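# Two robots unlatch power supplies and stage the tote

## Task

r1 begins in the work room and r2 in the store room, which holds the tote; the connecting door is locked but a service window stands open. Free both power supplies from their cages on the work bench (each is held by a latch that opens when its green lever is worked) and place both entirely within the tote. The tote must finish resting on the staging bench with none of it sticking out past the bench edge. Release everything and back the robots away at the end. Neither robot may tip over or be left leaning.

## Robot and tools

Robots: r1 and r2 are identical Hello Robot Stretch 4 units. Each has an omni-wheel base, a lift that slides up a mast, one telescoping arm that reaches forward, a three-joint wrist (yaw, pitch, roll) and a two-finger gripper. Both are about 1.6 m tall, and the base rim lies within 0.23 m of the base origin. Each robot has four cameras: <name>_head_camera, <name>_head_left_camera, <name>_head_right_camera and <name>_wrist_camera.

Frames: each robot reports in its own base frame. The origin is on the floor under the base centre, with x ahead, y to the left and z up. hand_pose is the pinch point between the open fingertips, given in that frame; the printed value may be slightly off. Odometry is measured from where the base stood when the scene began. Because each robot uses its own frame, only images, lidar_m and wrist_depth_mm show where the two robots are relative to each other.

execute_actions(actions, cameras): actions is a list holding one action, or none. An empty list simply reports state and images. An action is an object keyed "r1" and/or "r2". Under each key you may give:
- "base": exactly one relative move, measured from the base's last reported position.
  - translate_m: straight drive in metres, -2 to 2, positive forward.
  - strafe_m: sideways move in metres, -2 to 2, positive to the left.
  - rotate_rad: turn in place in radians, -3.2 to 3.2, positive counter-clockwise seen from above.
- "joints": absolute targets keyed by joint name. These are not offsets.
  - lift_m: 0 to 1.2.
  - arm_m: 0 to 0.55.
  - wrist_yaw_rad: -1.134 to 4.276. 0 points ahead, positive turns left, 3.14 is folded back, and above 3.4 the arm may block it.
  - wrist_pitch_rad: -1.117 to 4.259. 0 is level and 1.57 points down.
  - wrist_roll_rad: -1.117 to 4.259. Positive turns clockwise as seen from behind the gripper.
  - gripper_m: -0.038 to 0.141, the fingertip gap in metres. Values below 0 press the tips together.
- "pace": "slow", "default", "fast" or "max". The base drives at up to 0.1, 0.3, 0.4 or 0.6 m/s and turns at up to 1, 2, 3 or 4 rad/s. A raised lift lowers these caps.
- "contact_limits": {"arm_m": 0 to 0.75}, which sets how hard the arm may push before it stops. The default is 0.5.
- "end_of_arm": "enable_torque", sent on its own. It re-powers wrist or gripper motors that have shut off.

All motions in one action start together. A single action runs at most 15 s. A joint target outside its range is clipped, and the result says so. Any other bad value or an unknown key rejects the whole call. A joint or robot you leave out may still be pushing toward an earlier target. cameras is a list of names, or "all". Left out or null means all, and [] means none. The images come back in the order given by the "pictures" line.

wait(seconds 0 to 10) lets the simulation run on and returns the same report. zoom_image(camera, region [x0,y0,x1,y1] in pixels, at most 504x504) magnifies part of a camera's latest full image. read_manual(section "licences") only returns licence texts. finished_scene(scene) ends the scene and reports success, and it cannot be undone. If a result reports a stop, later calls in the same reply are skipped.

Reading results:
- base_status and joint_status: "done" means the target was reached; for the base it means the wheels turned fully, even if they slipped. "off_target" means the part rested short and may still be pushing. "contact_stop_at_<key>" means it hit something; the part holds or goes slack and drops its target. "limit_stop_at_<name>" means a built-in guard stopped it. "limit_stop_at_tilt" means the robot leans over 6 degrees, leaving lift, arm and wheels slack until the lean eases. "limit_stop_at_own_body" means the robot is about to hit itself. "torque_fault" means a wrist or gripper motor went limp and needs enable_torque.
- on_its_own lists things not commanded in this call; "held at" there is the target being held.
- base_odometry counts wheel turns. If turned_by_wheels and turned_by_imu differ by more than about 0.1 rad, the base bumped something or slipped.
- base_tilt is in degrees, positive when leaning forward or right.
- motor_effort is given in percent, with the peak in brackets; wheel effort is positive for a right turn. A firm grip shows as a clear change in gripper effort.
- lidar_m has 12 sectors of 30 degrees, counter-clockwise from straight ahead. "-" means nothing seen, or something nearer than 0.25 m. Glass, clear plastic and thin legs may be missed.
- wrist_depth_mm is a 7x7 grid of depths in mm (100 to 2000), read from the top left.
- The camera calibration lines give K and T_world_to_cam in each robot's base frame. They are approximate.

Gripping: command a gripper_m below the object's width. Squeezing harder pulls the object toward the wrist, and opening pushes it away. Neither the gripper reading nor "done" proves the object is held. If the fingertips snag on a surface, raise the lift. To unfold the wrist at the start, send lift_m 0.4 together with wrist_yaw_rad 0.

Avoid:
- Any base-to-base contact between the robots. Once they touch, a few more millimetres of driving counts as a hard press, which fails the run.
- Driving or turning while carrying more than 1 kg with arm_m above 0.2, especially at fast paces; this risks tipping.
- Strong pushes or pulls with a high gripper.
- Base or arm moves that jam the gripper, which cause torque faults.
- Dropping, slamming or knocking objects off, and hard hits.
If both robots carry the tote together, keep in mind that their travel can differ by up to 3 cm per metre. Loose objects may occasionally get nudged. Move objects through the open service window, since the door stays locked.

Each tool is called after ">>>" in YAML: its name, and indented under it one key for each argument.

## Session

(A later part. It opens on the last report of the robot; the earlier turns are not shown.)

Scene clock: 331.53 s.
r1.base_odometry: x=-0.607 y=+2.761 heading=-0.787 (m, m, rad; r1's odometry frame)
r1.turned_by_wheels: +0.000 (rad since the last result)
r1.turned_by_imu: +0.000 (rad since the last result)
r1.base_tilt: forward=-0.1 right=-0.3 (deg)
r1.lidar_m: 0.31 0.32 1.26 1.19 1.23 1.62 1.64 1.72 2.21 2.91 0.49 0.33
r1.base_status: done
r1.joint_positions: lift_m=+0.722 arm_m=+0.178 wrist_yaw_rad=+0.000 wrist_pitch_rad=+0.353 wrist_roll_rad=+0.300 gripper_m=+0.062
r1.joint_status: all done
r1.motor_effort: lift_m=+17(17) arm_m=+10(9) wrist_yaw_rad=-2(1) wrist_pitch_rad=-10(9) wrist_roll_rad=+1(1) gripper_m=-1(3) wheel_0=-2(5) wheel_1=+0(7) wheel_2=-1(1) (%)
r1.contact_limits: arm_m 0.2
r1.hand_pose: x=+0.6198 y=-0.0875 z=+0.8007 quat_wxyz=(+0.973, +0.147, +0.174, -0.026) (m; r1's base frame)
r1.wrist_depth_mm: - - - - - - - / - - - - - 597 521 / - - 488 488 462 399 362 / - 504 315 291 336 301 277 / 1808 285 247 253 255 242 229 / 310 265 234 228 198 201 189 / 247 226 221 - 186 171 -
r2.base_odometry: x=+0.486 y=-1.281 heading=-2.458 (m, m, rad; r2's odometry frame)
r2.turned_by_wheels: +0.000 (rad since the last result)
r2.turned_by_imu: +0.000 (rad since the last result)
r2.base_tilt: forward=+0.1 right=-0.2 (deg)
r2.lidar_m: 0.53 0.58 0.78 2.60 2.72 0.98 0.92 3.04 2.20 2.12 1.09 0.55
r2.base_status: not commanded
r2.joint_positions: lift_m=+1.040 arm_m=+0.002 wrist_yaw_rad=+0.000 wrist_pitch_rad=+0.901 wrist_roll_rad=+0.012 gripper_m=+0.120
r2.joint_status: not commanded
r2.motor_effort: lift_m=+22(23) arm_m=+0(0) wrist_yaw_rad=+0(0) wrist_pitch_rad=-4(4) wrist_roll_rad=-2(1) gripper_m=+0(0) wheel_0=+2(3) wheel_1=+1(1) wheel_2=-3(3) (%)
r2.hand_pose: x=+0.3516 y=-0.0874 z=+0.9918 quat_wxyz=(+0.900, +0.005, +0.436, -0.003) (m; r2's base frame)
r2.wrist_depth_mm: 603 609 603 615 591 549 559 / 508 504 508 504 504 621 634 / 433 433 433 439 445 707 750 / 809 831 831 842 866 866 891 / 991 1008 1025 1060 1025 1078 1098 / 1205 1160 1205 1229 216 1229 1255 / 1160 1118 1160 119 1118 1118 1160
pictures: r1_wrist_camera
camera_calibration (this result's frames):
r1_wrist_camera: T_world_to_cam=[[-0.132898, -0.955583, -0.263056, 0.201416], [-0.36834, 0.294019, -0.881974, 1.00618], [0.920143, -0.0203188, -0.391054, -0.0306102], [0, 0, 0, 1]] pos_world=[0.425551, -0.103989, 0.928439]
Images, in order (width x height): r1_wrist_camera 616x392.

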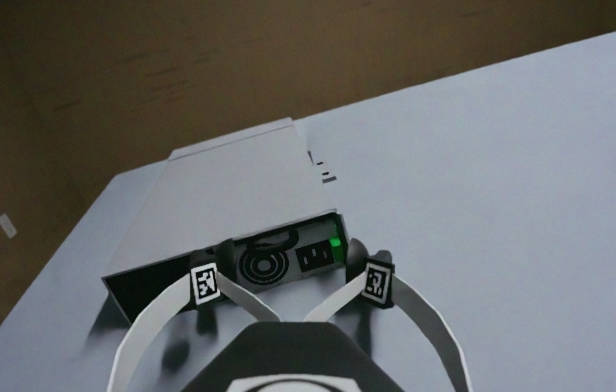

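>>> execute_actions:
  actions:
    - {"r1":{"base":{"strafe_m":-0.012},"joints":{"wrist_yaw_rad":0.05},"pace":"slow"}}
  cameras: []

>>> execute_actions:
  actions:
    - {"r1":{"joints":{"arm_m":0.19},"pace":"slow","contact_limits":{"arm_m":0.2}}}
  cameras: ["r1_wrist_camera"]

Scene clock: 332.60 s.
r1.base_odometry: x=-0.615 y=+2.752 heading=-0.787 (m, m, rad; r1's odometry frame)
r1.turned_by_wheels: +0.000 (rad since the last result)
r1.turned_by_imu: +0.000 (rad since the last result)
r1.base_tilt: forward=-0.1 right=-0.4 (deg)
r1.lidar_m: 0.32 0.32 1.30 1.19 1.22 1.61 1.64 1.69 2.24 2.91 0.50 0.33
r1.base_status: done
r1.joint_positions: lift_m=+0.722 arm_m=+0.178 wrist_yaw_rad=+0.048 wrist_pitch_rad=+0.354 wrist_roll_rad=+0.300 gripper_m=+0.062
r1.joint_status: all done
r1.motor_effort: lift_m=+16(17) arm_m=+10(10) wrist_yaw_rad=+5(17) wrist_pitch_rad=-13(13) wrist_roll_rad=-1(1) gripper_m=-1(2) wheel_0=+0(4) wheel_1=+2(6) wheel_2=-4(6) (%)
r1.hand_pose: x=+0.6236 y=-0.0744 z=+0.8004 quat_wxyz=(+0.974, +0.143, +0.178, -0.003) (m; r1's base frame)
r1.wrist_depth_mm: - - - - - - - / - - - - - 591 517 / - - 480 466 462 397 357 / - 504 315 282 334 300 274 / 1708 289 245 250 253 242 227 / 310 266 198 219 198 201 189 / 247 224 220 - 186 170 -
r2.base_odometry: x=+0.486 y=-1.281 heading=-2.458 (m, m, rad; r2's odometry frame)
r2.turned_by_wheels: +0.000 (rad since the last result)
r2.turned_by_imu: +0.000 (rad since the last result)
r2.base_tilt: forward=+0.1 right=-0.2 (deg)
r2.lidar_m: 0.52 0.55 0.80 2.61 2.72 0.98 0.91 3.06 2.20 2.12 1.10 0.57
r2.base_status: not commanded
r2.joint_positions: lift_m=+1.040 arm_m=+0.002 wrist_yaw_rad=+0.000 wrist_pitch_rad=+0.901 wrist_roll_rad=+0.012 gripper_m=+0.120
r2.joint_status: not commanded
r2.motor_effort: lift_m=+23(23) arm_m=+0(1) wrist_yaw_rad=+0(0) wrist_pitch_rad=-3(4) wrist_roll_rad=-1(2) gripper_m=+0(0) wheel_0=+3(3) wheel_1=+1(1) wheel_2=-3(3) (%)
r2.hand_pose: x=+0.3516 y=-0.0874 z=+0.9918 quat_wxyz=(+0.900, +0.005, +0.436, -0.003) (m; r2's base frame)
r2.wrist_depth_mm: 615 615 609 609 591 549 559 / 508 508 508 508 504 627 634 / 433 433 436 436 445 707 750 / 820 831 831 854 866 891 878 / 976 1008 1025 1025 1008 1078 1078 / 1205 1182 1182 1229 216 1229 1255 / 1118 1138 1138 119 1138 1118 1138
pictures: none
No camera images: the call's "cameras" was empty. Leave "cameras" out to get every camera's image.

Scene clock: 333.50 s.
r1.base_odometry: x=-0.615 y=+2.752 heading=-0.788 (m, m, rad; r1's odometry frame)
r1.turned_by_wheels: +0.000 (rad since the last result)
r1.turned_by_imu: +0.000 (rad since the last result)
r1.base_tilt: forward=-0.2 right=-0.4 (deg)
r1.lidar_m: 0.30 0.32 1.28 1.21 1.24 1.65 1.65 1.72 2.24 2.90 0.50 0.35
r1.base_status: not commanded
r1.joint_positions: lift_m=+0.722 arm_m=+0.186 wrist_yaw_rad=+0.044 wrist_pitch_rad=+0.359 wrist_roll_rad=+0.299 gripper_m=+0.062
r1.joint_status: arm_m contact_stop (moved +0.008 of +0.012)
r1.on_its_own: arm_m is slack since a contact_stop; wrist_yaw_rad is at rest, and its effort (+14) is outside its rest range (-13 to +13); wrist_pitch_rad is at rest, and its effort (-27) is outside its rest range (-23 to +23)
r1.motor_effort: lift_m=+17(17) arm_m=+0(17) wrist_yaw_rad=+14(14) wrist_pitch_rad=-27(27) wrist_roll_rad=+1(3) gripper_m=+0(1) wheel_0=+2(2) wheel_1=+3(3) wheel_2=-10(10) (%)
r1.contact_limits: arm_m 0.2
r1.hand_pose: x=+0.6309 y=-0.0754 z=+0.7990 quat_wxyz=(+0.973, +0.142, +0.180, -0.005) (m; r1's base frame)
r1.wrist_depth_mm: - - - - - - - / - - - - - 580 512 / - - 466 455 455 389 351 / - 492 306 282 330 296 273 / 1661 278 241 243 252 238 224 / 303 252 230 219 199 199 187 / 242 223 218 - 185 168 -
r2.base_odometry: x=+0.486 y=-1.281 heading=-2.458 (m, m, rad; r2's odometry frame)
r2.turned_by_wheels: +0.000 (rad since the last result)
r2.turned_by_imu: +0.000 (rad since the last result)
r2.base_tilt: forward=+0.2 right=-0.2 (deg)
r2.lidar_m: 0.54 0.57 0.80 2.61 2.72 0.99 0.92 3.05 2.20 2.09 1.13 0.56
r2.base_status: not commanded
r2.joint_positions: lift_m=+1.040 arm_m=+0.002 wrist_yaw_rad=+0.000 wrist_pitch_rad=+0.901 wrist_roll_rad=+0.012 gripper_m=+0.120
r2.joint_status: not commanded
r2.motor_effort: lift_m=+22(23) arm_m=+0(0) wrist_yaw_rad=+0(0) wrist_pitch_rad=-3(4) wrist_roll_rad=-3(0) gripper_m=+0(2) wheel_0=+3(3) wheel_1=+1(1) wheel_2=-3(3) (%)
r2.hand_pose: x=+0.3516 y=-0.0874 z=+0.9918 quat_wxyz=(+0.900, +0.005, +0.436, -0.003) (m; r2's base frame)
r2.wrist_depth_mm: 609 615 609 609 591 554 559 / 508 508 504 504 504 621 634 / 433 430 433 436 445 715 741 / 820 820 842 854 866 878 891 / 1008 1008 1025 1025 1025 1098 1118 / 1205 1160 1182 1229 216 1229 1229 / 1138 1118 1138 119 1160 1118 1138
pictures: r1_wrist_camera
camera_calibration (this result's frames):
r1_wrist_camera: T_world_to_cam=[[-0.0912676, -0.960958, -0.261207, 0.185914], [-0.386679, 0.275918, -0.87997, 1.01378], [0.917687, 0.0206907, -0.396765, -0.0320282], [0, 0, 0, 1]] pos_world=[0.438366, -0.100401, 0.927947]
Images, in order (width x height): r1_wrist_camera 616x392.

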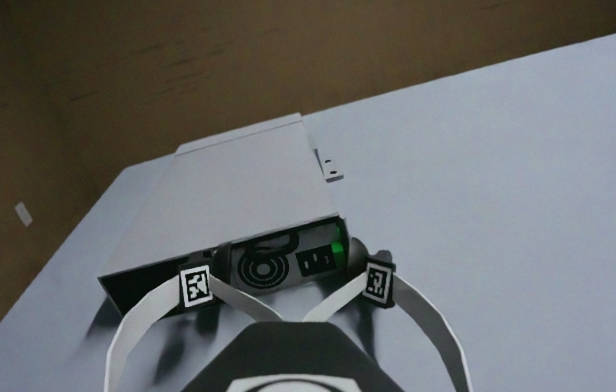

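Contact was at ≈0.176 — same numbers as cage 1. Back off and run the seating sequence.

>>> execute_actions:
  actions:
    - {"r1":{"joints":{"arm_m":0.174},"pace":"slow"}}
  cameras: []

>>> execute_actions:
  actions:
    - {"r1":{"joints":{"gripper_m":0.045},"pace":"slow"}}
  cameras: ["r1_wrist_camera"]

Scene clock: 334.63 s.
r1.base_odometry: x=-0.615 y=+2.752 heading=-0.787 (m, m, rad; r1's odometry frame)
r1.turned_by_wheels: +0.000 (rad since the last result)
r1.turned_by_imu: +0.000 (rad since the last result)
r1.base_tilt: forward=-0.1 right=-0.3 (deg)
r1.lidar_m: 0.33 0.32 1.29 1.19 1.22 1.66 1.67 1.69 2.21 2.89 0.52 0.34
r1.base_status: not commanded
r1.joint_positions: lift_m=+0.722 arm_m=+0.176 wrist_yaw_rad=+0.049 wrist_pitch_rad=+0.353 wrist_roll_rad=+0.300 gripper_m=+0.062
r1.joint_status: all done
r1.motor_effort: lift_m=+17(17) arm_m=-9(9) wrist_yaw_rad=+4(14) wrist_pitch_rad=-9(27) wrist_roll_rad=+1(3) gripper_m=-1(4) wheel_0=+0(2) wheel_1=+2(4) wheel_2=-4(10) (%)
r1.hand_pose: x=+0.6211 y=-0.0742 z=+0.8006 quat_wxyz=(+0.974, +0.143, +0.177, -0.003) (m; r1's base frame)
r1.wrist_depth_mm: - - - - - - - / - - - - - 609 521 / - - 484 473 466 402 364 / - 512 319 285 338 300 278 / 1708 294 248 252 255 242 229 / 312 271 234 220 198 202 190 / 248 225 222 - 186 171 -
r2.base_odometry: x=+0.486 y=-1.281 heading=-2.458 (m, m, rad; r2's odometry frame)
r2.turned_by_wheels: +0.000 (rad since the last result)
r2.turned_by_imu: +0.000 (rad since the last result)
r2.base_tilt: forward=+0.1 right=-0.2 (deg)
r2.lidar_m: 0.54 0.56 0.80 2.61 2.73 0.95 0.91 3.04 2.21 2.12 1.11 0.54
r2.base_status: not commanded
r2.joint_positions: lift_m=+1.040 arm_m=+0.002 wrist_yaw_rad=+0.000 wrist_pitch_rad=+0.901 wrist_roll_rad=+0.012 gripper_m=+0.120
r2.joint_status: not commanded
r2.motor_effort: lift_m=+23(23) arm_m=-1(0) wrist_yaw_rad=+0(0) wrist_pitch_rad=-4(4) wrist_roll_rad=-2(1) gripper_m=+0(1) wheel_0=+3(3) wheel_1=+1(1) wheel_2=-3(3) (%)
r2.hand_pose: x=+0.3516 y=-0.0874 z=+0.9918 quat_wxyz=(+0.900, +0.005, +0.436, -0.003) (m; r2's base frame)
r2.wrist_depth_mm: 603 609 615 609 591 554 559 / 504 504 508 508 504 627 640 / 433 433 433 439 445 707 741 / 831 820 831 866 854 866 878 / 1008 1025 1008 1042 1042 1078 1098 / 1205 1160 1205 1229 216 1229 1255 / 1138 1138 1118 119 1138 1138 1138
pictures: none
No camera images: the call's "cameras" was empty. Leave "cameras" out to get every camera's image.

Scene clock: 335.70 s.
r1.base_odometry: x=-0.615 y=+2.752 heading=-0.787 (m, m, rad; r1's odometry frame)
r1.turned_by_wheels: +0.000 (rad since the last result)
r1.turned_by_imu: +0.000 (rad since the last result)
r1.base_tilt: forward=-0.1 right=-0.4 (deg)
r1.lidar_m: 0.31 0.32 1.29 1.19 1.25 1.68 1.65 1.72 2.24 2.89 0.50 0.36
r1.base_status: not commanded
r1.joint_positions: lift_m=+0.722 arm_m=+0.176 wrist_yaw_rad=+0.047 wrist_pitch_rad=+0.353 wrist_roll_rad=+0.300 gripper_m=+0.045
r1.joint_status: all done
r1.motor_effort: lift_m=+17(17) arm_m=-9(9) wrist_yaw_rad=+6(6) wrist_pitch_rad=-8(10) wrist_roll_rad=+0(0) gripper_m=-3(1) wheel_0=-1(0) wheel_1=+1(2) wheel_2=-3(4) (%)
r1.hand_pose: x=+0.6210 y=-0.0745 z=+0.8008 quat_wxyz=(+0.974, +0.143, +0.177, -0.003) (m; r1's base frame)
r1.wrist_depth_mm: - - - - - - - / - - - - - 597 525 / - - 488 473 466 399 362 / - 508 319 291 338 301 277 / 1708 294 246 250 263 242 229 / 312 266 198 230 198 201 190 / 247 224 221 - 186 170 -
r2.base_odometry: x=+0.486 y=-1.281 heading=-2.458 (m, m, rad; r2's odometry frame)
r2.turned_by_wheels: +0.000 (rad since the last result)
r2.turned_by_imu: +0.000 (rad since the last result)
r2.base_tilt: forward=+0.1 right=-0.2 (deg)
r2.lidar_m: 0.53 0.57 0.76 2.61 2.71 0.97 0.92 3.04 2.21 2.12 1.11 0.56
r2.base_status: not commanded
r2.joint_positions: lift_m=+1.040 arm_m=+0.002 wrist_yaw_rad=+0.000 wrist_pitch_rad=+0.901 wrist_roll_rad=+0.012 gripper_m=+0.120
r2.joint_status: not commanded
r2.motor_effort: lift_m=+23(23) arm_m=+0(0) wrist_yaw_rad=+0(0) wrist_pitch_rad=-4(4) wrist_roll_rad=+0(2) gripper_m=-1(1) wheel_0=+3(3) wheel_1=+1(1) wheel_2=-2(3) (%)
r2.hand_pose: x=+0.3516 y=-0.0874 z=+0.9918 quat_wxyz=(+0.900, +0.005, +0.436, -0.003) (m; r2's base frame)
r2.wrist_depth_mm: 609 615 609 609 591 554 559 / 508 508 508 504 508 634 634 / 433 433 436 439 442 707 741 / 820 820 831 842 854 878 878 / 991 1008 1025 1042 1025 1078 1098 / 1205 1182 1182 1229 216 1205 1229 / 1138 1118 1138 119 1160 1138 1118
pictures: r1_wrist_camera
camera_calibration (this result's frames):
r1_wrist_camera: T_world_to_cam=[[-0.0871613, -0.960817, -0.263123, 0.18526], [-0.381743, 0.27618, -0.882041, 1.00985], [0.92015, 0.0235656, -0.390857, -0.02831], [0, 0, 0, 1]] pos_world=[0.4277, -0.100233, 0.92841]
Images, in order (width x height): r1_wrist_camera 616x392.

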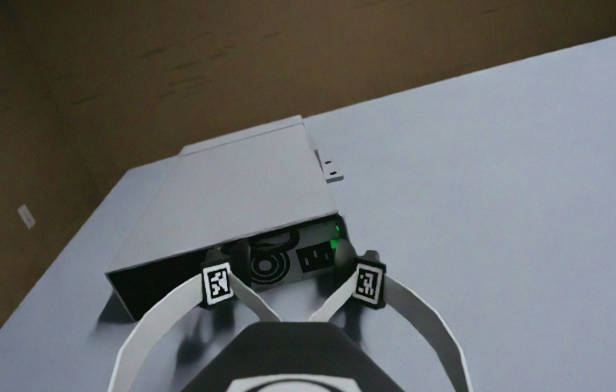

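>>> execute_actions:
  actions:
    - {"r1":{"base":{"strafe_m":0.005},"joints":{"gripper_m":0.03,"arm_m":0.18},"pace":"slow"}}
  cameras: []

>>> execute_actions:
  actions:
    - {"r1":{"base":{"strafe_m":0.004},"joints":{"arm_m":0.186},"pace":"slow"}}
  cameras: ["r1_wrist_camera"]

>>> zoom_image:
  camera: "r1_wrist_camera"
  region: [190, 190, 410, 330]

Scene clock: 336.83 s.
r1.base_odometry: x=-0.612 y=+2.756 heading=-0.788 (m, m, rad; r1's odometry frame)
r1.turned_by_wheels: +0.000 (rad since the last result)
r1.turned_by_imu: +0.000 (rad since the last result)
r1.base_tilt: forward=+0.0 right=-0.4 (deg)
r1.lidar_m: 0.31 0.32 1.28 1.19 1.22 1.61 1.65 1.71 2.26 2.96 0.48 0.35
r1.base_status: done
r1.joint_positions: lift_m=+0.722 arm_m=+0.178 wrist_yaw_rad=+0.047 wrist_pitch_rad=+0.355 wrist_roll_rad=+0.300 gripper_m=+0.030
r1.joint_status: all done
r1.motor_effort: lift_m=+17(17) arm_m=+9(11) wrist_yaw_rad=+6(11) wrist_pitch_rad=-15(14) wrist_roll_rad=+0(1) gripper_m=-8(8) wheel_0=-2(6) wheel_1=+0(4) wheel_2=-3(2) (%)
r1.hand_pose: x=+0.6236 y=-0.0745 z=+0.8003 quat_wxyz=(+0.974, +0.143, +0.178, -0.003) (m; r1's base frame)
r1.wrist_depth_mm: - - - - - - - / - - - - - 591 525 / - - 484 442 459 394 355 / - 512 310 278 336 298 276 / 1708 307 243 247 257 239 225 / 310 266 193 227 194 200 189 / 246 222 220 - 185 170 -
r2.base_odometry: x=+0.486 y=-1.281 heading=-2.458 (m, m, rad; r2's odometry frame)
r2.turned_by_wheels: +0.000 (rad since the last result)
r2.turned_by_imu: +0.000 (rad since the last result)
r2.base_tilt: forward=+0.1 right=-0.2 (deg)
r2.lidar_m: 0.53 0.58 0.80 2.61 2.71 0.95 0.91 3.05 2.21 2.10 1.10 0.55
r2.base_status: not commanded
r2.joint_positions: lift_m=+1.040 arm_m=+0.002 wrist_yaw_rad=+0.000 wrist_pitch_rad=+0.901 wrist_roll_rad=+0.012 gripper_m=+0.120
r2.joint_status: not commanded
r2.motor_effort: lift_m=+23(23) arm_m=+0(0) wrist_yaw_rad=+0(0) wrist_pitch_rad=-4(4) wrist_roll_rad=+0(2) gripper_m=-1(1) wheel_0=+3(3) wheel_1=+1(1) wheel_2=-2(3) (%)
r2.hand_pose: x=+0.3516 y=-0.0874 z=+0.9918 quat_wxyz=(+0.900, +0.005, +0.436, -0.003) (m; r2's base frame)
r2.wrist_depth_mm: 609 603 609 615 591 554 559 / 508 504 504 508 504 627 640 / 433 433 433 439 445 715 741 / 809 820 831 854 866 866 878 / 991 1008 1025 1042 1025 1060 1098 / 1205 1160 1182 1229 216 1229 1229 / 1138 1138 1138 119 1138 1138 1138
pictures: none
No camera images: the call's "cameras" was empty. Leave "cameras" out to get every camera's image.

Scene clock: 337.60 s.
r1.base_odometry: x=-0.609 y=+2.759 heading=-0.788 (m, m, rad; r1's odometry frame)
r1.turned_by_wheels: -0.001 (rad since the last result)
r1.turned_by_imu: -0.001 (rad since the last result)
r1.base_tilt: forward=+0.0 right=-0.3 (deg)
r1.lidar_m: 0.30 0.34 1.28 1.17 1.25 1.62 1.66 1.71 2.23 2.92 0.51 0.34
r1.base_status: done
r1.joint_positions: lift_m=+0.722 arm_m=+0.184 wrist_yaw_rad=+0.043 wrist_pitch_rad=+0.356 wrist_roll_rad=+0.300 gripper_m=+0.030
r1.joint_status: all done
r1.on_its_own: wrist_yaw_rad is at rest, and its effort (+17) is outside its rest range (-13 to +13)
r1.motor_effort: lift_m=+17(17) arm_m=+12(14) wrist_yaw_rad=+17(17) wrist_pitch_rad=-19(19) wrist_roll_rad=-1(1) gripper_m=-8(9) wheel_0=-3(5) wheel_1=+0(3) wheel_2=-5(4) (%)
r1.hand_pose: x=+0.6286 y=-0.0756 z=+0.7998 quat_wxyz=(+0.973, +0.143, +0.178, -0.005) (m; r1's base frame)
r1.wrist_depth_mm: - - - - - - - / - - - - - 580 517 / - - 473 439 455 397 353 / - 496 310 274 334 300 274 / 1708 286 240 240 254 239 226 / 307 265 194 227 194 200 188 / 244 224 220 - 185 168 -
r2.base_odometry: x=+0.486 y=-1.281 heading=-2.458 (m, m, rad; r2's odometry frame)
r2.turned_by_wheels: +0.000 (rad since the last result)
r2.turned_by_imu: +0.000 (rad since the last result)
r2.base_tilt: forward=+0.1 right=-0.2 (deg)
r2.lidar_m: 0.53 0.56 0.76 2.60 2.72 0.97 0.89 3.05 2.20 2.11 1.12 0.56
r2.base_status: not commanded
r2.joint_positions: lift_m=+1.040 arm_m=+0.002 wrist_yaw_rad=+0.000 wrist_pitch_rad=+0.901 wrist_roll_rad=+0.012 gripper_m=+0.120
r2.joint_status: not commanded
r2.motor_effort: lift_m=+23(23) arm_m=+0(0) wrist_yaw_rad=+0(0) wrist_pitch_rad=-4(4) wrist_roll_rad=-3(4) gripper_m=-1(1) wheel_0=+2(2) wheel_1=+1(1) wheel_2=-3(3) (%)
r2.hand_pose: x=+0.3516 y=-0.0874 z=+0.9918 quat_wxyz=(+0.900, +0.005, +0.436, -0.003) (m; r2's base frame)
r2.wrist_depth_mm: 609 609 609 615 591 554 559 / 504 508 508 508 504 627 634 / 430 436 433 439 445 707 741 / 820 831 831 842 866 866 878 / 976 1008 1025 1042 1042 1078 1078 / 1229 1182 1182 1229 216 1229 1229 / 1160 1118 1138 119 1138 1118 1118
pictures: r1_wrist_camera
camera_calibration (this result's frames):
r1_wrist_camera: T_world_to_cam=[[-0.0920351, -0.960445, -0.26282, 0.187439], [-0.383733, 0.277764, -0.880679, 1.0125], [0.918846, 0.0197991, -0.394119, -0.0325047], [0, 0, 0, 1]] pos_world=[0.435646, -0.100565, 0.928136]
Images, in order (width x height): r1_wrist_camera 616x392.

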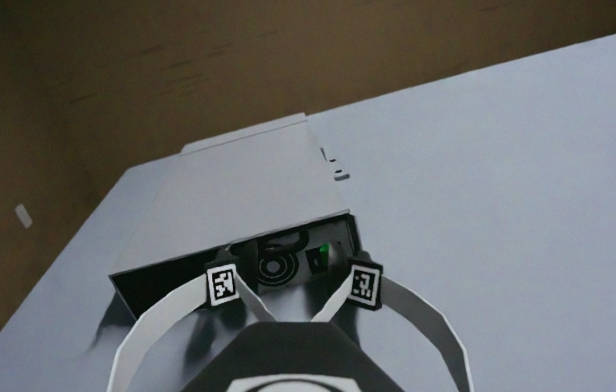

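Region (190, 190, 410, 330) of r1_wrist_camera's 616x392 image, scaled by 2.291; it fills the top 321 rows of this view, and the rest is white.

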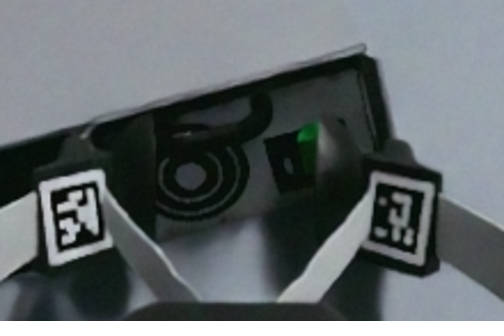

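>>> execute_actions:
  actions:
    - {"r1":{"base":{"strafe_m":-0.003},"joints":{"gripper_m":0.005,"arm_m":0.192,"lift_m":0.718},"pace":"slow"}}
  cameras: []

>>> execute_actions:
  actions:
    - {"r1":{"joints":{"gripper_m":-0.017,"arm_m":0.198,"lift_m":0.716},"pace":"slow"}}
  cameras: ["r1_wrist_camera"]

>>> zoom_image:
  camera: "r1_wrist_camera"
  region: [190, 190, 410, 330]

Scene clock: 339.07 s.
r1.base_odometry: x=-0.611 y=+2.757 heading=-0.789 (m, m, rad; r1's odometry frame)
r1.turned_by_wheels: +0.000 (rad since the last result)
r1.turned_by_imu: +0.000 (rad since the last result)
r1.base_tilt: forward=+0.0 right=-0.4 (deg)
r1.lidar_m: 0.31 0.32 1.27 1.19 1.23 1.61 1.65 1.71 2.26 2.89 0.49 0.34
r1.base_status: done
r1.joint_positions: lift_m=+0.718 arm_m=+0.190 wrist_yaw_rad=+0.046 wrist_pitch_rad=+0.356 wrist_roll_rad=+0.300 gripper_m=+0.005
r1.joint_status: all done
r1.motor_effort: lift_m=+17(18) arm_m=+11(18) wrist_yaw_rad=+12(18) wrist_pitch_rad=-18(19) wrist_roll_rad=+1(3) gripper_m=-21(22) wheel_0=+3(3) wheel_1=+1(6) wheel_2=-7(8) (%)
r1.hand_pose: x=+0.6350 y=-0.0749 z=+0.7959 quat_wxyz=(+0.974, +0.143, +0.178, -0.004) (m; r1's base frame)
r1.wrist_depth_mm: - - - - - - - / - - - - - 569 504 / - - 459 424 449 384 347 / - 488 301 266 325 291 270 / 1708 273 233 233 250 234 219 / 300 241 211 225 187 191 185 / 239 220 215 - 181 166 -
r2.base_odometry: x=+0.486 y=-1.281 heading=-2.458 (m, m, rad; r2's odometry frame)
r2.turned_by_wheels: +0.000 (rad since the last result)
r2.turned_by_imu: +0.000 (rad since the last result)
r2.base_tilt: forward=+0.1 right=-0.2 (deg)
r2.lidar_m: 0.52 0.56 0.79 2.60 2.72 0.98 0.89 3.06 2.20 2.10 1.09 0.56
r2.base_status: not commanded
r2.joint_positions: lift_m=+1.040 arm_m=+0.002 wrist_yaw_rad=+0.000 wrist_pitch_rad=+0.901 wrist_roll_rad=+0.012 gripper_m=+0.120
r2.joint_status: not commanded
r2.motor_effort: lift_m=+23(23) arm_m=+0(1) wrist_yaw_rad=+0(0) wrist_pitch_rad=-3(3) wrist_roll_rad=+0(2) gripper_m=+0(1) wheel_0=+3(2) wheel_1=+1(1) wheel_2=-2(3) (%)
r2.hand_pose: x=+0.3516 y=-0.0874 z=+0.9918 quat_wxyz=(+0.900, +0.005, +0.436, -0.003) (m; r2's base frame)
r2.wrist_depth_mm: 609 615 609 609 585 549 564 / 508 504 508 504 504 634 640 / 433 433 433 436 445 707 732 / 809 831 842 842 854 866 878 / 991 1008 1025 1060 1025 1078 1078 / 1229 1160 1205 1205 215 1229 1255 / 1138 1138 1118 119 1118 1138 1138
pictures: none
No camera images: the call's "cameras" was empty. Leave "cameras" out to get every camera's image.

Scene clock: 340.13 s.
r1.base_odometry: x=-0.611 y=+2.757 heading=-0.789 (m, m, rad; r1's odometry frame)
r1.turned_by_wheels: +0.000 (rad since the last result)
r1.turned_by_imu: +0.000 (rad since the last result)
r1.base_tilt: forward=-0.1 right=-0.4 (deg)
r1.lidar_m: 0.32 0.31 1.26 1.17 1.23 1.63 1.65 1.71 2.22 2.93 0.50 0.36
r1.base_status: not commanded
r1.joint_positions: lift_m=+0.716 arm_m=+0.196 wrist_yaw_rad=+0.045 wrist_pitch_rad=+0.357 wrist_roll_rad=+0.299 gripper_m=-0.016
r1.joint_status: all done
r1.motor_effort: lift_m=+16(16) arm_m=+12(17) wrist_yaw_rad=+12(17) wrist_pitch_rad=-21(22) wrist_roll_rad=+2(1) gripper_m=-25(28) wheel_0=+3(3) wheel_1=+1(1) wheel_2=-7(7) (%)
r1.hand_pose: x=+0.6406 y=-0.0752 z=+0.7937 quat_wxyz=(+0.973, +0.143, +0.179, -0.005) (m; r1's base frame)
r1.wrist_depth_mm: - - - - - - - / - - - - - 559 492 / - - 445 415 439 377 340 / - 477 293 260 322 286 265 / 1661 263 224 227 246 229 216 / 296 170 202 221 185 185 182 / 236 217 211 - 179 163 -
r2.base_odometry: x=+0.486 y=-1.281 heading=-2.458 (m, m, rad; r2's odometry frame)
r2.turned_by_wheels: +0.000 (rad since the last result)
r2.turned_by_imu: +0.000 (rad since the last result)
r2.base_tilt: forward=+0.1 right=-0.3 (deg)
r2.lidar_m: 0.53 0.55 0.79 2.60 2.73 0.96 0.93 3.07 2.18 2.10 1.11 0.59
r2.base_status: not commanded
r2.joint_positions: lift_m=+1.040 arm_m=+0.002 wrist_yaw_rad=+0.000 wrist_pitch_rad=+0.901 wrist_roll_rad=+0.012 gripper_m=+0.120
r2.joint_status: not commanded
r2.motor_effort: lift_m=+23(23) arm_m=-1(0) wrist_yaw_rad=+0(0) wrist_pitch_rad=-4(4) wrist_roll_rad=+0(2) gripper_m=+0(1) wheel_0=+3(3) wheel_1=+1(1) wheel_2=-3(3) (%)
r2.hand_pose: x=+0.3516 y=-0.0874 z=+0.9918 quat_wxyz=(+0.900, +0.005, +0.436, -0.003) (m; r2's base frame)
r2.wrist_depth_mm: 603 609 609 615 591 554 559 / 508 508 504 504 504 627 640 / 433 433 433 436 442 707 741 / 809 831 831 842 854 878 904 / 991 1008 1025 1042 1025 1078 1118 / 1229 1182 1182 1229 216 1255 1229 / 1138 1118 1138 119 1160 1138 1138
pictures: r1_wrist_camera
camera_calibration (this result's frames):
r1_wrist_camera: T_world_to_cam=[[-0.0904453, -0.960762, -0.262214, 0.185841], [-0.384779, 0.27656, -0.880602, 1.01212], [0.918567, 0.0212484, -0.394694, -0.0452107], [0, 0, 0, 1]] pos_world=[0.447781, -0.100403, 0.922164]
Images, in order (width x height): r1_wrist_camera 616x392.

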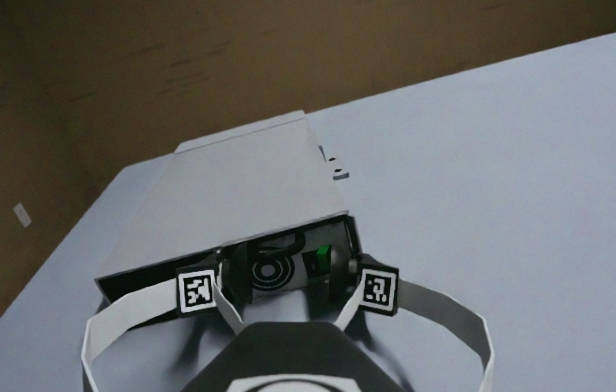

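Region (190, 190, 410, 330) of r1_wrist_camera's 616x392 image, scaled by 2.291; it fills the top 321 rows of this view, and the rest is white.

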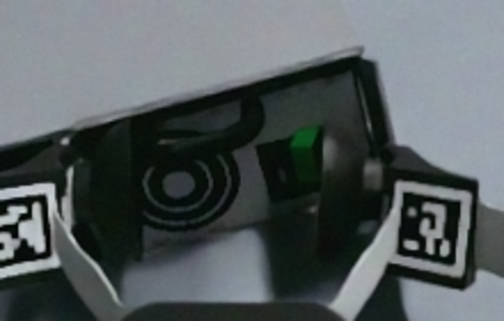

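>>> execute_actions:
  actions:
    - {"r1":{"joints":{"arm_m":0.189},"pace":"slow"}}
  cameras: []

>>> execute_actions:
  actions:
    - {"r1":{"joints":{"arm_m":0.185},"pace":"slow"}}
  cameras: ["r1_wrist_camera"]

>>> zoom_image:
  camera: "r1_wrist_camera"
  region: [190, 190, 410, 330]

Scene clock: 341.20 s.
r1.base_odometry: x=-0.611 y=+2.757 heading=-0.788 (m, m, rad; r1's odometry frame)
r1.turned_by_wheels: +0.000 (rad since the last result)
r1.turned_by_imu: +0.000 (rad since the last result)
r1.base_tilt: forward=+0.0 right=-0.4 (deg)
r1.lidar_m: 0.29 0.32 1.27 1.20 1.24 1.64 1.65 1.71 2.24 2.91 0.52 0.35
r1.base_status: not commanded
r1.joint_positions: lift_m=+0.716 arm_m=+0.191 wrist_yaw_rad=+0.050 wrist_pitch_rad=+0.354 wrist_roll_rad=+0.299 gripper_m=-0.016
r1.joint_status: all done
r1.motor_effort: lift_m=+18(17) arm_m=-11(13) wrist_yaw_rad=-3(14) wrist_pitch_rad=-11(20) wrist_roll_rad=+0(2) gripper_m=-28(28) wheel_0=+1(2) wheel_1=+0(1) wheel_2=-1(7) (%)
r1.hand_pose: x=+0.6365 y=-0.0737 z=+0.7945 quat_wxyz=(+0.974, +0.142, +0.178, -0.002) (m; r1's base frame)
r1.wrist_depth_mm: - - - - - - - / - - - - - 574 508 / - - 452 415 449 382 347 / - 488 298 264 325 290 266 / 1661 271 230 229 247 232 219 / 298 165 200 224 185 187 183 / 237 214 213 - 179 165 -
r2.base_odometry: x=+0.486 y=-1.281 heading=-2.458 (m, m, rad; r2's odometry frame)
r2.turned_by_wheels: +0.000 (rad since the last result)
r2.turned_by_imu: +0.000 (rad since the last result)
r2.base_tilt: forward=+0.1 right=-0.1 (deg)
r2.lidar_m: 0.54 0.55 0.77 2.61 2.73 1.00 0.93 3.11 2.19 2.11 1.10 0.57
r2.base_status: not commanded
r2.joint_positions: lift_m=+1.040 arm_m=+0.002 wrist_yaw_rad=+0.000 wrist_pitch_rad=+0.901 wrist_roll_rad=+0.012 gripper_m=+0.120
r2.joint_status: not commanded
r2.motor_effort: lift_m=+23(23) arm_m=+0(1) wrist_yaw_rad=+0(0) wrist_pitch_rad=-4(4) wrist_roll_rad=-2(1) gripper_m=-1(1) wheel_0=+3(3) wheel_1=+1(1) wheel_2=-3(3) (%)
r2.hand_pose: x=+0.3516 y=-0.0874 z=+0.9918 quat_wxyz=(+0.900, +0.005, +0.436, -0.003) (m; r2's base frame)
r2.wrist_depth_mm: 609 609 609 609 591 554 559 / 504 508 508 508 508 627 640 / 433 433 430 436 445 707 732 / 809 831 842 854 866 866 891 / 991 1025 1025 1060 1008 1060 1098 / 1205 1160 1182 1229 215 1229 1255 / 1138 1118 1138 119 1138 1138 1118
pictures: none
No camera images: the call's "cameras" was empty. Leave "cameras" out to get every camera's image.

Scene clock: 341.90 s.
r1.base_odometry: x=-0.611 y=+2.757 heading=-0.788 (m, m, rad; r1's odometry frame)
r1.turned_by_wheels: +0.000 (rad since the last result)
r1.turned_by_imu: +0.001 (rad since the last result)
r1.base_tilt: forward=+0.0 right=-0.3 (deg)
r1.lidar_m: 0.30 0.31 1.27 1.18 1.24 1.59 1.66 1.70 2.23 2.91 0.49 0.34
r1.base_status: not commanded
r1.joint_positions: lift_m=+0.716 arm_m=+0.187 wrist_yaw_rad=+0.054 wrist_pitch_rad=+0.352 wrist_roll_rad=+0.300 gripper_m=-0.016
r1.joint_status: all done
r1.motor_effort: lift_m=+18(17) arm_m=-9(16) wrist_yaw_rad=-13(15) wrist_pitch_rad=-6(11) wrist_roll_rad=+0(1) gripper_m=-23(30) wheel_0=+3(3) wheel_1=+1(1) wheel_2=+1(1) (%)
r1.hand_pose: x=+0.6327 y=-0.0726 z=+0.7950 quat_wxyz=(+0.974, +0.143, +0.177, +0.000) (m; r1's base frame)
r1.wrist_depth_mm: - - - - - - - / - - - - - 580 512 / - - 462 415 452 387 347 / - 508 304 262 327 290 265 / 1756 279 236 233 246 233 219 / 303 244 203 224 186 192 185 / 239 218 214 - 180 164 -
r2.base_odometry: x=+0.486 y=-1.281 heading=-2.458 (m, m, rad; r2's odometry frame)
r2.turned_by_wheels: +0.000 (rad since the last result)
r2.turned_by_imu: +0.000 (rad since the last result)
r2.base_tilt: forward=+0.1 right=-0.2 (deg)
r2.lidar_m: 0.53 0.57 0.76 2.59 2.72 0.99 0.92 3.07 2.21 2.11 1.12 0.54
r2.base_status: not commanded
r2.joint_positions: lift_m=+1.040 arm_m=+0.002 wrist_yaw_rad=+0.000 wrist_pitch_rad=+0.901 wrist_roll_rad=+0.012 gripper_m=+0.120
r2.joint_status: not commanded
r2.motor_effort: lift_m=+23(23) arm_m=+0(1) wrist_yaw_rad=+0(0) wrist_pitch_rad=-4(4) wrist_roll_rad=-1(2) gripper_m=-2(1) wheel_0=+2(3) wheel_1=+1(1) wheel_2=-3(3) (%)
r2.hand_pose: x=+0.3516 y=-0.0874 z=+0.9918 quat_wxyz=(+0.900, +0.005, +0.436, -0.003) (m; r2's base frame)
r2.wrist_depth_mm: 615 609 615 609 591 554 559 / 508 504 508 508 504 627 634 / 433 436 433 439 445 707 741 / 809 831 842 854 866 866 891 / 1008 1025 1025 1060 1025 1078 1098 / 1205 1160 1182 1229 215 1255 1255 / 1138 1118 1138 119 1138 1118 1138
pictures: r1_wrist_camera
camera_calibration (this result's frames):
r1_wrist_camera: T_world_to_cam=[[-0.0804212, -0.961236, -0.263738, 0.182791], [-0.382843, 0.274088, -0.882217, 1.00935], [0.920306, 0.0300212, -0.390045, -0.0416443], [0, 0, 0, 1]] pos_world=[0.439448, -0.0996948, 0.922432]
Images, in order (width x height): r1_wrist_camera 616x392.

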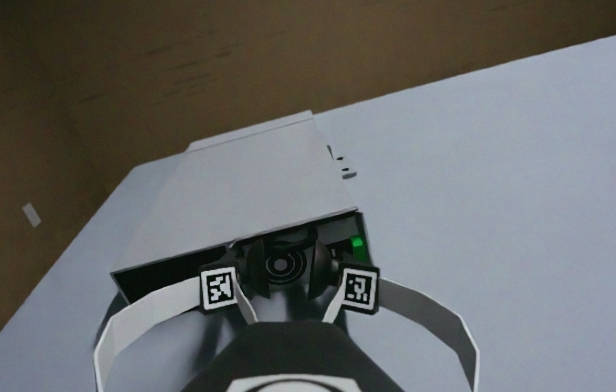

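Region (190, 190, 410, 330) of r1_wrist_camera's 616x392 image, scaled by 2.291; it fills the top 321 rows of this view, and the rest is white.

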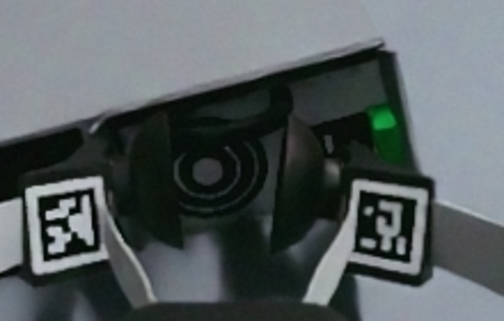

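>>> execute_actions:
  actions:
    - {"r1":{"joints":{"arm_m":0.15,"gripper_m":0.062},"pace":"slow"}}
  cameras: []

>>> execute_actions:
  actions:
    - {"r1":{"joints":{"wrist_roll_rad":0.05,"wrist_yaw_rad":0.02,"lift_m":0.724,"arm_m":0.165},"pace":"slow"}}
  cameras: ["r1_wrist_camera"]

Scene clock: 345.80 s.
r1.base_odometry: x=-0.611 y=+2.757 heading=-0.788 (m, m, rad; r1's odometry frame)
r1.turned_by_wheels: +0.000 (rad since the last result)
r1.turned_by_imu: +0.000 (rad since the last result)
r1.base_tilt: forward=-0.1 right=-0.4 (deg)
r1.lidar_m: 0.31 0.33 1.28 1.19 1.23 1.61 1.66 1.69 2.25 2.91 0.48 0.34
r1.base_status: not commanded
r1.joint_positions: lift_m=+0.716 arm_m=+0.152 wrist_yaw_rad=+0.051 wrist_pitch_rad=+0.350 wrist_roll_rad=+0.300 gripper_m=+0.062
r1.joint_status: all done
r1.motor_effort: lift_m=+18(18) arm_m=-9(11) wrist_yaw_rad=-6(28) wrist_pitch_rad=+0(17) wrist_roll_rad=+0(2) gripper_m=-2(23) wheel_0=+1(7) wheel_1=-1(2) wheel_2=-1(2) (%)
r1.hand_pose: x=+0.5976 y=-0.0734 z=+0.7955 quat_wxyz=(+0.974, +0.143, +0.176, -0.001) (m; r1's base frame)
r1.wrist_depth_mm: - - - - - - - / - - - - - 603 517 / - - 484 433 459 394 355 / - 517 307 270 332 296 271 / 1708 332 271 272 252 236 222 / 304 274 229 220 198 197 187 / 241 222 217 - 182 166 -
r2.base_odometry: x=+0.486 y=-1.281 heading=-2.458 (m, m, rad; r2's odometry frame)
r2.turned_by_wheels: +0.000 (rad since the last result)
r2.turned_by_imu: +0.001 (rad since the last result)
r2.base_tilt: forward=+0.1 right=-0.2 (deg)
r2.lidar_m: 0.53 0.56 0.79 2.61 2.74 0.96 0.90 3.07 2.19 2.12 1.11 0.56
r2.base_status: not commanded
r2.joint_positions: lift_m=+1.040 arm_m=+0.002 wrist_yaw_rad=+0.000 wrist_pitch_rad=+0.901 wrist_roll_rad=+0.012 gripper_m=+0.120
r2.joint_status: not commanded
r2.motor_effort: lift_m=+23(23) arm_m=-1(0) wrist_yaw_rad=+0(0) wrist_pitch_rad=-5(4) wrist_roll_rad=-1(1) gripper_m=-1(1) wheel_0=+3(3) wheel_1=+1(1) wheel_2=-3(3) (%)
r2.hand_pose: x=+0.3516 y=-0.0874 z=+0.9918 quat_wxyz=(+0.900, +0.005, +0.436, -0.003) (m; r2's base frame)
r2.wrist_depth_mm: 609 615 609 609 585 554 559 / 508 504 504 504 504 627 647 / 433 436 433 439 445 707 741 / 820 831 842 842 866 866 878 / 1008 991 1025 1060 1025 1078 1098 / 1205 1160 1182 1205 215 1229 1255 / 1138 1138 1138 119 1118 1118 1138
pictures: none
No camera images: the call's "cameras" was empty. Leave "cameras" out to get every camera's image.

Scene clock: 346.87 s.
r1.base_odometry: x=-0.611 y=+2.757 heading=-0.788 (m, m, rad; r1's odometry frame)
r1.turned_by_wheels: +0.000 (rad since the last result)
r1.turned_by_imu: +0.000 (rad since the last result)
r1.base_tilt: forward=-0.1 right=-0.3 (deg)
r1.lidar_m: 0.32 0.34 1.27 1.19 1.23 1.65 1.65 1.72 2.25 2.94 0.50 0.35
r1.base_status: not commanded
r1.joint_positions: lift_m=+0.724 arm_m=+0.163 wrist_yaw_rad=+0.020 wrist_pitch_rad=+0.352 wrist_roll_rad=+0.050 gripper_m=+0.062
r1.joint_status: all done
r1.motor_effort: lift_m=+23(25) arm_m=+9(11) wrist_yaw_rad=-3(8) wrist_pitch_rad=-6(6) wrist_roll_rad=-3(4) gripper_m=-2(2) wheel_0=+1(1) wheel_1=-1(1) wheel_2=-1(1) (%)
r1.hand_pose: x=+0.6069 y=-0.0819 z=+0.8026 quat_wxyz=(+0.984, +0.023, +0.175, +0.006) (m; r1's base frame)
r1.wrist_depth_mm: - - - - - - - / - - - - - - - / - - 439 480 591 591 591 / 1808 357 293 290 399 397 397 / 303 289 265 267 300 300 296 / 240 241 224 233 199 238 236 / 202 200 207 - 206 196 199
r2.base_odometry: x=+0.486 y=-1.281 heading=-2.458 (m, m, rad; r2's odometry frame)
r2.turned_by_wheels: +0.000 (rad since the last result)
r2.turned_by_imu: +0.000 (rad since the last result)
r2.base_tilt: forward=+0.1 right=-0.2 (deg)
r2.lidar_m: 0.54 0.57 0.80 2.61 2.72 0.96 0.91 3.04 2.20 2.11 1.13 0.56
r2.base_status: not commanded
r2.joint_positions: lift_m=+1.040 arm_m=+0.002 wrist_yaw_rad=+0.000 wrist_pitch_rad=+0.901 wrist_roll_rad=+0.012 gripper_m=+0.120
r2.joint_status: not commanded
r2.motor_effort: lift_m=+23(23) arm_m=+0(1) wrist_yaw_rad=+0(0) wrist_pitch_rad=-4(3) wrist_roll_rad=-1(2) gripper_m=+0(0) wheel_0=+3(3) wheel_1=+1(1) wheel_2=-3(3) (%)
r2.hand_pose: x=+0.3516 y=-0.0874 z=+0.9918 quat_wxyz=(+0.900, +0.005, +0.436, -0.003) (m; r2's base frame)
r2.wrist_depth_mm: 609 609 609 615 591 549 559 / 504 508 508 504 504 634 640 / 436 433 433 439 442 707 750 / 820 820 831 854 854 878 878 / 991 1008 1025 1042 1025 1078 1098 / 1205 1182 1182 1205 215 1229 1229 / 1160 1118 1160 119 1138 1138 1138
pictures: r1_wrist_camera
camera_calibration (this result's frames):
r1_wrist_camera: T_world_to_cam=[[-0.0276753, -0.99906, -0.033375, -0.0462392], [-0.382985, 0.0414375, -0.922825, 1.02237], [0.92334, -0.0127573, -0.383772, -0.0249966], [0, 0, 0, 1]] pos_world=[0.413354, -0.0888792, 0.932334]
Images, in order (width x height): r1_wrist_camera 616x392.

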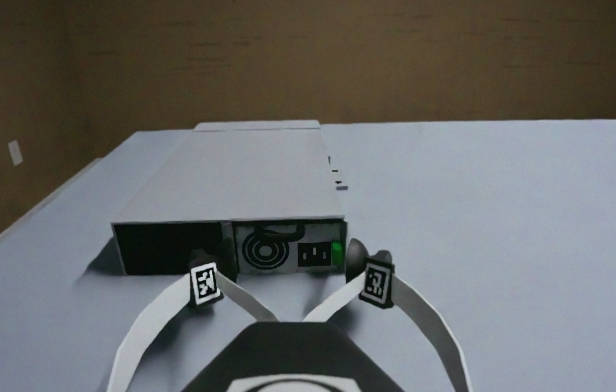

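>>> execute_actions:
  actions:
    - {"r1":{"base":{"strafe_m":-0.003},"joints":{"lift_m":0.720,"arm_m":0.178},"pace":"slow","contact_limits":{"arm_m":0.2}}}
  cameras: ["r1_wrist_camera"]

>>> zoom_image:
  camera: "r1_wrist_camera"
  region: [190, 190, 410, 330]

Scene clock: 348.17 s.
r1.base_odometry: x=-0.613 y=+2.754 heading=-0.788 (m, m, rad; r1's odometry frame)
r1.turned_by_wheels: +0.000 (rad since the last result)
r1.turned_by_imu: +0.000 (rad since the last result)
r1.base_tilt: forward=+0.0 right=-0.4 (deg)
r1.lidar_m: 0.32 0.31 1.25 1.19 1.23 1.63 1.65 1.72 2.24 2.90 0.49 0.35
r1.base_status: done
r1.joint_positions: lift_m=+0.720 arm_m=+0.176 wrist_yaw_rad=+0.020 wrist_pitch_rad=+0.352 wrist_roll_rad=+0.050 gripper_m=+0.062
r1.joint_status: all done
r1.motor_effort: lift_m=+17(22) arm_m=+9(9) wrist_yaw_rad=-2(2) wrist_pitch_rad=-5(5) wrist_roll_rad=-3(3) gripper_m=-3(1) wheel_0=+1(5) wheel_1=+1(4) wheel_2=+0(0) (%)
r1.contact_limits: arm_m 0.2
r1.hand_pose: x=+0.6199 y=-0.0819 z=+0.7991 quat_wxyz=(+0.984, +0.023, +0.175, +0.006) (m; r1's base frame)
r1.wrist_depth_mm: - - - - - - - / - - - - - - - / - - 427 466 580 585 591 / 1118 307 283 282 389 387 389 / 297 281 247 251 293 291 290 / 235 236 219 227 199 234 232 / 197 196 203 - 202 192 195
r2.base_odometry: x=+0.486 y=-1.281 heading=-2.458 (m, m, rad; r2's odometry frame)
r2.turned_by_wheels: +0.000 (rad since the last result)
r2.turned_by_imu: +0.000 (rad since the last result)
r2.base_tilt: forward=+0.1 right=-0.2 (deg)
r2.lidar_m: 0.50 0.56 0.80 2.60 2.70 0.98 0.92 3.08 2.19 2.12 1.13 0.56
r2.base_status: not commanded
r2.joint_positions: lift_m=+1.040 arm_m=+0.002 wrist_yaw_rad=+0.000 wrist_pitch_rad=+0.901 wrist_roll_rad=+0.012 gripper_m=+0.120
r2.joint_status: not commanded
r2.motor_effort: lift_m=+22(23) arm_m=-1(1) wrist_yaw_rad=-1(0) wrist_pitch_rad=-4(4) wrist_roll_rad=-3(4) gripper_m=-1(2) wheel_0=+3(3) wheel_1=+1(1) wheel_2=-3(3) (%)
r2.hand_pose: x=+0.3516 y=-0.0874 z=+0.9918 quat_wxyz=(+0.900, +0.005, +0.436, -0.003) (m; r2's base frame)
r2.wrist_depth_mm: 609 609 609 609 591 554 559 / 508 504 508 508 504 627 640 / 433 433 433 436 445 707 741 / 820 820 842 842 854 878 878 / 991 991 1008 1042 1008 1078 1098 / 1205 1182 1205 1229 216 1229 1255 / 1138 1138 1138 119 1138 1138 1138
pictures: r1_wrist_camera
camera_calibration (this result's frames):
r1_wrist_camera: T_world_to_cam=[[-0.0277241, -0.999058, -0.03337, -0.0459838], [-0.383017, 0.041452, -0.922811, 1.02412], [0.923325, -0.0128028, -0.383806, -0.0383056], [0, 0, 0, 1]] pos_world=[0.42635, -0.0888828, 0.928834]
Images, in order (width x height): r1_wrist_camera 616x392.

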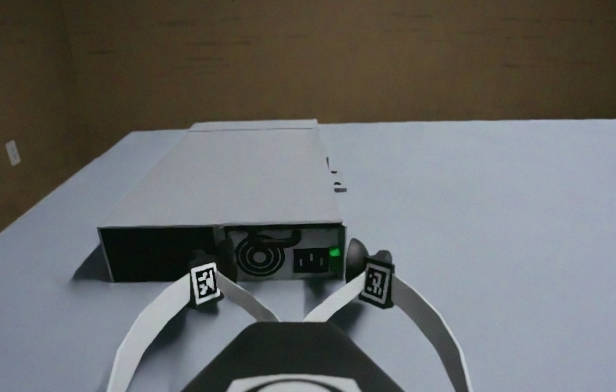

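Region (190, 190, 410, 330) of r1_wrist_camera's 616x392 image, scaled by 2.291; it fills the top 321 rows of this view, and the rest is white.

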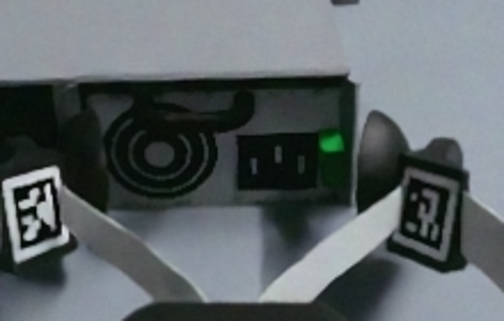

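>>> execute_actions:
  actions:
    - {"r1":{"base":{"strafe_m":0.004},"joints":{"gripper_m":0.048},"pace":"slow"}}
  cameras: ["r1_wrist_camera"]

>>> zoom_image:
  camera: "r1_wrist_camera"
  region: [190, 190, 410, 330]

Scene clock: 349.23 s.
r1.base_odometry: x=-0.611 y=+2.757 heading=-0.788 (m, m, rad; r1's odometry frame)
r1.turned_by_wheels: +0.000 (rad since the last result)
r1.turned_by_imu: +0.000 (rad since the last result)
r1.base_tilt: forward=-0.1 right=-0.3 (deg)
r1.lidar_m: 0.32 0.33 1.28 1.19 1.23 1.62 1.66 1.70 2.23 2.90 0.53 0.34
r1.base_status: done
r1.joint_positions: lift_m=+0.720 arm_m=+0.176 wrist_yaw_rad=+0.019 wrist_pitch_rad=+0.352 wrist_roll_rad=+0.050 gripper_m=+0.048
r1.joint_status: all done
r1.motor_effort: lift_m=+17(17) arm_m=+9(9) wrist_yaw_rad=+0(2) wrist_pitch_rad=-6(5) wrist_roll_rad=-3(1) gripper_m=-4(4) wheel_0=-1(4) wheel_1=+0(4) wheel_2=+0(1) (%)
r1.hand_pose: x=+0.6197 y=-0.0823 z=+0.7991 quat_wxyz=(+0.984, +0.023, +0.175, +0.005) (m; r1's base frame)
r1.wrist_depth_mm: - - - - - - - / - - - - - - - / - - 421 466 580 580 591 / 1098 329 283 282 389 389 389 / 297 281 247 252 293 291 290 / 235 235 213 226 200 233 232 / 198 194 203 - 202 193 195
r2.base_odometry: x=+0.486 y=-1.281 heading=-2.458 (m, m, rad; r2's odometry frame)
r2.turned_by_wheels: +0.000 (rad since the last result)
r2.turned_by_imu: +0.000 (rad since the last result)
r2.base_tilt: forward=+0.2 right=-0.2 (deg)
r2.lidar_m: 0.53 0.57 0.78 2.61 2.74 0.98 0.91 3.04 2.21 2.11 1.12 0.57
r2.base_status: not commanded
r2.joint_positions: lift_m=+1.040 arm_m=+0.002 wrist_yaw_rad=+0.000 wrist_pitch_rad=+0.901 wrist_roll_rad=+0.012 gripper_m=+0.120
r2.joint_status: not commanded
r2.motor_effort: lift_m=+23(23) arm_m=+0(0) wrist_yaw_rad=+0(0) wrist_pitch_rad=-4(4) wrist_roll_rad=-3(1) gripper_m=+0(1) wheel_0=+3(3) wheel_1=+1(1) wheel_2=-2(3) (%)
r2.hand_pose: x=+0.3516 y=-0.0874 z=+0.9918 quat_wxyz=(+0.900, +0.005, +0.436, -0.003) (m; r2's base frame)
r2.wrist_depth_mm: 603 615 609 609 591 554 559 / 508 504 508 508 504 627 634 / 436 433 430 436 445 707 732 / 809 820 842 854 854 866 891 / 1008 991 1025 1042 1025 1078 1078 / 1205 1182 1182 1255 215 1229 1229 / 1138 1098 1138 119 1138 1138 1160
pictures: r1_wrist_camera
camera_calibration (this result's frames):
r1_wrist_camera: T_world_to_cam=[[-0.0291811, -0.999017, -0.0333701, -0.0454774], [-0.382956, 0.0420107, -0.922811, 1.0241], [0.923305, -0.0141493, -0.383806, -0.0383062], [0, 0, 0, 1]] pos_world=[0.426228, -0.088998, 0.928834]
Images, in order (width x height): r1_wrist_camera 616x392.

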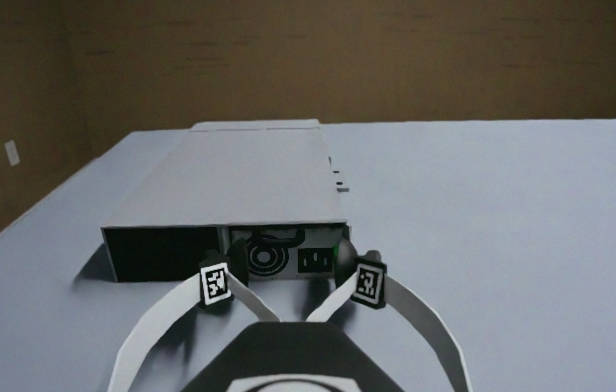

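Region (190, 190, 410, 330) of r1_wrist_camera's 616x392 image, scaled by 2.291; it fills the top 321 rows of this view, and the rest is white.

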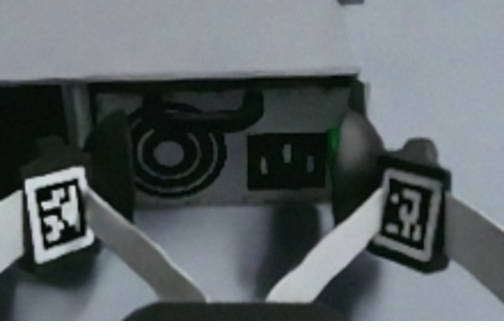

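>>> execute_actions:
  actions:
    - {"r1":{"base":{"strafe_m":0.005},"joints":{"gripper_m":0.036,"arm_m":0.183},"pace":"slow"}}
  cameras: []

>>> execute_actions:
  actions:
    - {"r1":{"base":{"strafe_m":0.003},"joints":{"gripper_m":0.03,"arm_m":0.189},"pace":"slow"}}
  cameras: ["r1_wrist_camera"]

>>> zoom_image:
  camera: "r1_wrist_camera"
  region: [190, 190, 410, 330]

Scene clock: 350.23 s.
r1.base_odometry: x=-0.607 y=+2.761 heading=-0.789 (m, m, rad; r1's odometry frame)
r1.turned_by_wheels: -0.001 (rad since the last result)
r1.turned_by_imu: -0.001 (rad since the last result)
r1.base_tilt: forward=-0.1 right=-0.3 (deg)
r1.lidar_m: 0.30 0.32 1.26 1.18 1.22 1.62 1.66 1.69 2.23 2.92 0.49 0.34
r1.base_status: done
r1.joint_positions: lift_m=+0.720 arm_m=+0.181 wrist_yaw_rad=+0.015 wrist_pitch_rad=+0.353 wrist_roll_rad=+0.050 gripper_m=+0.036
r1.joint_status: all done
r1.motor_effort: lift_m=+17(17) arm_m=+9(10) wrist_yaw_rad=+13(13) wrist_pitch_rad=-8(10) wrist_roll_rad=-3(2) gripper_m=-6(4) wheel_0=-4(7) wheel_1=+0(2) wheel_2=-3(3) (%)
r1.hand_pose: x=+0.6242 y=-0.0833 z=+0.7988 quat_wxyz=(+0.984, +0.023, +0.176, +0.003) (m; r1's base frame)
r1.wrist_depth_mm: - - - - - - - / - - - - - - - / - - 421 462 585 574 585 / 1118 325 281 281 387 389 387 / 294 266 240 244 293 291 289 / 236 234 189 226 196 232 230 / 196 195 202 - 200 192 195
r2.base_odometry: x=+0.486 y=-1.281 heading=-2.458 (m, m, rad; r2's odometry frame)
r2.turned_by_wheels: +0.000 (rad since the last result)
r2.turned_by_imu: +0.000 (rad since the last result)
r2.base_tilt: forward=+0.2 right=-0.2 (deg)
r2.lidar_m: 0.52 0.58 0.80 2.60 2.69 0.95 0.91 3.04 2.19 2.12 1.12 0.56
r2.base_status: not commanded
r2.joint_positions: lift_m=+1.040 arm_m=+0.002 wrist_yaw_rad=+0.000 wrist_pitch_rad=+0.901 wrist_roll_rad=+0.012 gripper_m=+0.120
r2.joint_status: not commanded
r2.motor_effort: lift_m=+23(23) arm_m=+0(0) wrist_yaw_rad=+0(0) wrist_pitch_rad=-5(4) wrist_roll_rad=+0(2) gripper_m=+0(1) wheel_0=+3(3) wheel_1=+1(1) wheel_2=-3(3) (%)
r2.hand_pose: x=+0.3516 y=-0.0874 z=+0.9918 quat_wxyz=(+0.900, +0.005, +0.436, -0.003) (m; r2's base frame)
r2.wrist_depth_mm: 609 615 609 603 585 554 559 / 504 508 504 508 508 627 634 / 433 433 433 439 445 715 741 / 820 831 831 854 854 878 891 / 991 1025 1042 1042 1025 1078 1098 / 1205 1160 1182 1229 216 1229 1255 / 1160 1118 1138 119 1138 1138 1160
pictures: none
No camera images: the call's "cameras" was empty. Leave "cameras" out to get every camera's image.

Scene clock: 351.00 s.
r1.base_odometry: x=-0.605 y=+2.763 heading=-0.789 (m, m, rad; r1's odometry frame)
r1.turned_by_wheels: -0.001 (rad since the last result)
r1.turned_by_imu: -0.001 (rad since the last result)
r1.base_tilt: forward=-0.1 right=-0.4 (deg)
r1.lidar_m: 0.31 0.32 1.29 1.16 1.20 1.61 1.65 1.72 2.22 2.92 0.48 0.37
r1.base_status: done
r1.joint_positions: lift_m=+0.720 arm_m=+0.187 wrist_yaw_rad=+0.013 wrist_pitch_rad=+0.354 wrist_roll_rad=+0.050 gripper_m=+0.030
r1.joint_status: all done
r1.on_its_own: wrist_yaw_rad is at rest, and its effort (+18) is outside its rest range (-13 to +13)
r1.motor_effort: lift_m=+17(17) arm_m=+11(16) wrist_yaw_rad=+18(17) wrist_pitch_rad=-14(13) wrist_roll_rad=-4(2) gripper_m=-6(4) wheel_0=-5(8) wheel_1=+1(3) wheel_2=-4(5) (%)
r1.hand_pose: x=+0.6295 y=-0.0838 z=+0.7984 quat_wxyz=(+0.984, +0.024, +0.176, +0.002) (m; r1's base frame)
r1.wrist_depth_mm: - - - - - - - / - - - - - - - / - - 415 455 574 569 574 / 1118 324 278 277 387 387 382 / 293 266 234 239 290 291 289 / 233 234 193 226 195 231 229 / 196 193 202 - 201 190 193
r2.base_odometry: x=+0.486 y=-1.281 heading=-2.458 (m, m, rad; r2's odometry frame)
r2.turned_by_wheels: +0.000 (rad since the last result)
r2.turned_by_imu: +0.000 (rad since the last result)
r2.base_tilt: forward=+0.1 right=-0.2 (deg)
r2.lidar_m: 0.53 0.57 0.77 2.60 2.69 0.96 0.91 3.03 2.22 2.12 1.12 0.57
r2.base_status: not commanded
r2.joint_positions: lift_m=+1.040 arm_m=+0.002 wrist_yaw_rad=+0.000 wrist_pitch_rad=+0.901 wrist_roll_rad=+0.012 gripper_m=+0.120
r2.joint_status: not commanded
r2.motor_effort: lift_m=+23(23) arm_m=-1(0) wrist_yaw_rad=+0(0) wrist_pitch_rad=-4(4) wrist_roll_rad=-2(2) gripper_m=+0(1) wheel_0=+3(3) wheel_1=+1(1) wheel_2=-3(3) (%)
r2.hand_pose: x=+0.3516 y=-0.0874 z=+0.9918 quat_wxyz=(+0.900, +0.005, +0.436, -0.003) (m; r2's base frame)
r2.wrist_depth_mm: 609 609 609 615 591 554 554 / 508 508 508 504 508 627 640 / 433 430 430 436 445 707 741 / 809 831 831 854 866 878 878 / 991 1008 1025 1042 1025 1078 1098 / 1205 1160 1182 1229 216 1229 1255 / 1138 1118 1160 119 1138 1138 1138
pictures: r1_wrist_camera
camera_calibration (this result's frames):
r1_wrist_camera: T_world_to_cam=[[-0.0345712, -0.998849, -0.0332412, -0.043358], [-0.38521, 0.0440088, -0.921779, 1.02801], [0.922181, -0.0190622, -0.386288, -0.0453734], [0, 0, 0, 1]] pos_world=[0.436341, -0.0894143, 0.928626]
Images, in order (width x height): r1_wrist_camera 616x392.

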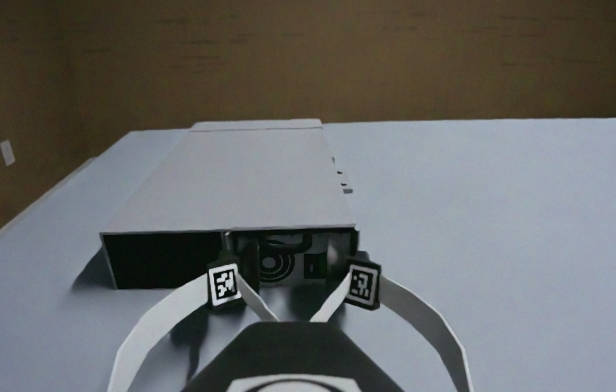

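Region (190, 190, 410, 330) of r1_wrist_camera's 616x392 image, scaled by 2.291; it fills the top 321 rows of this view, and the rest is white.

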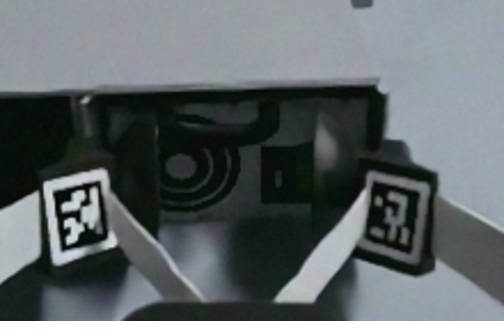

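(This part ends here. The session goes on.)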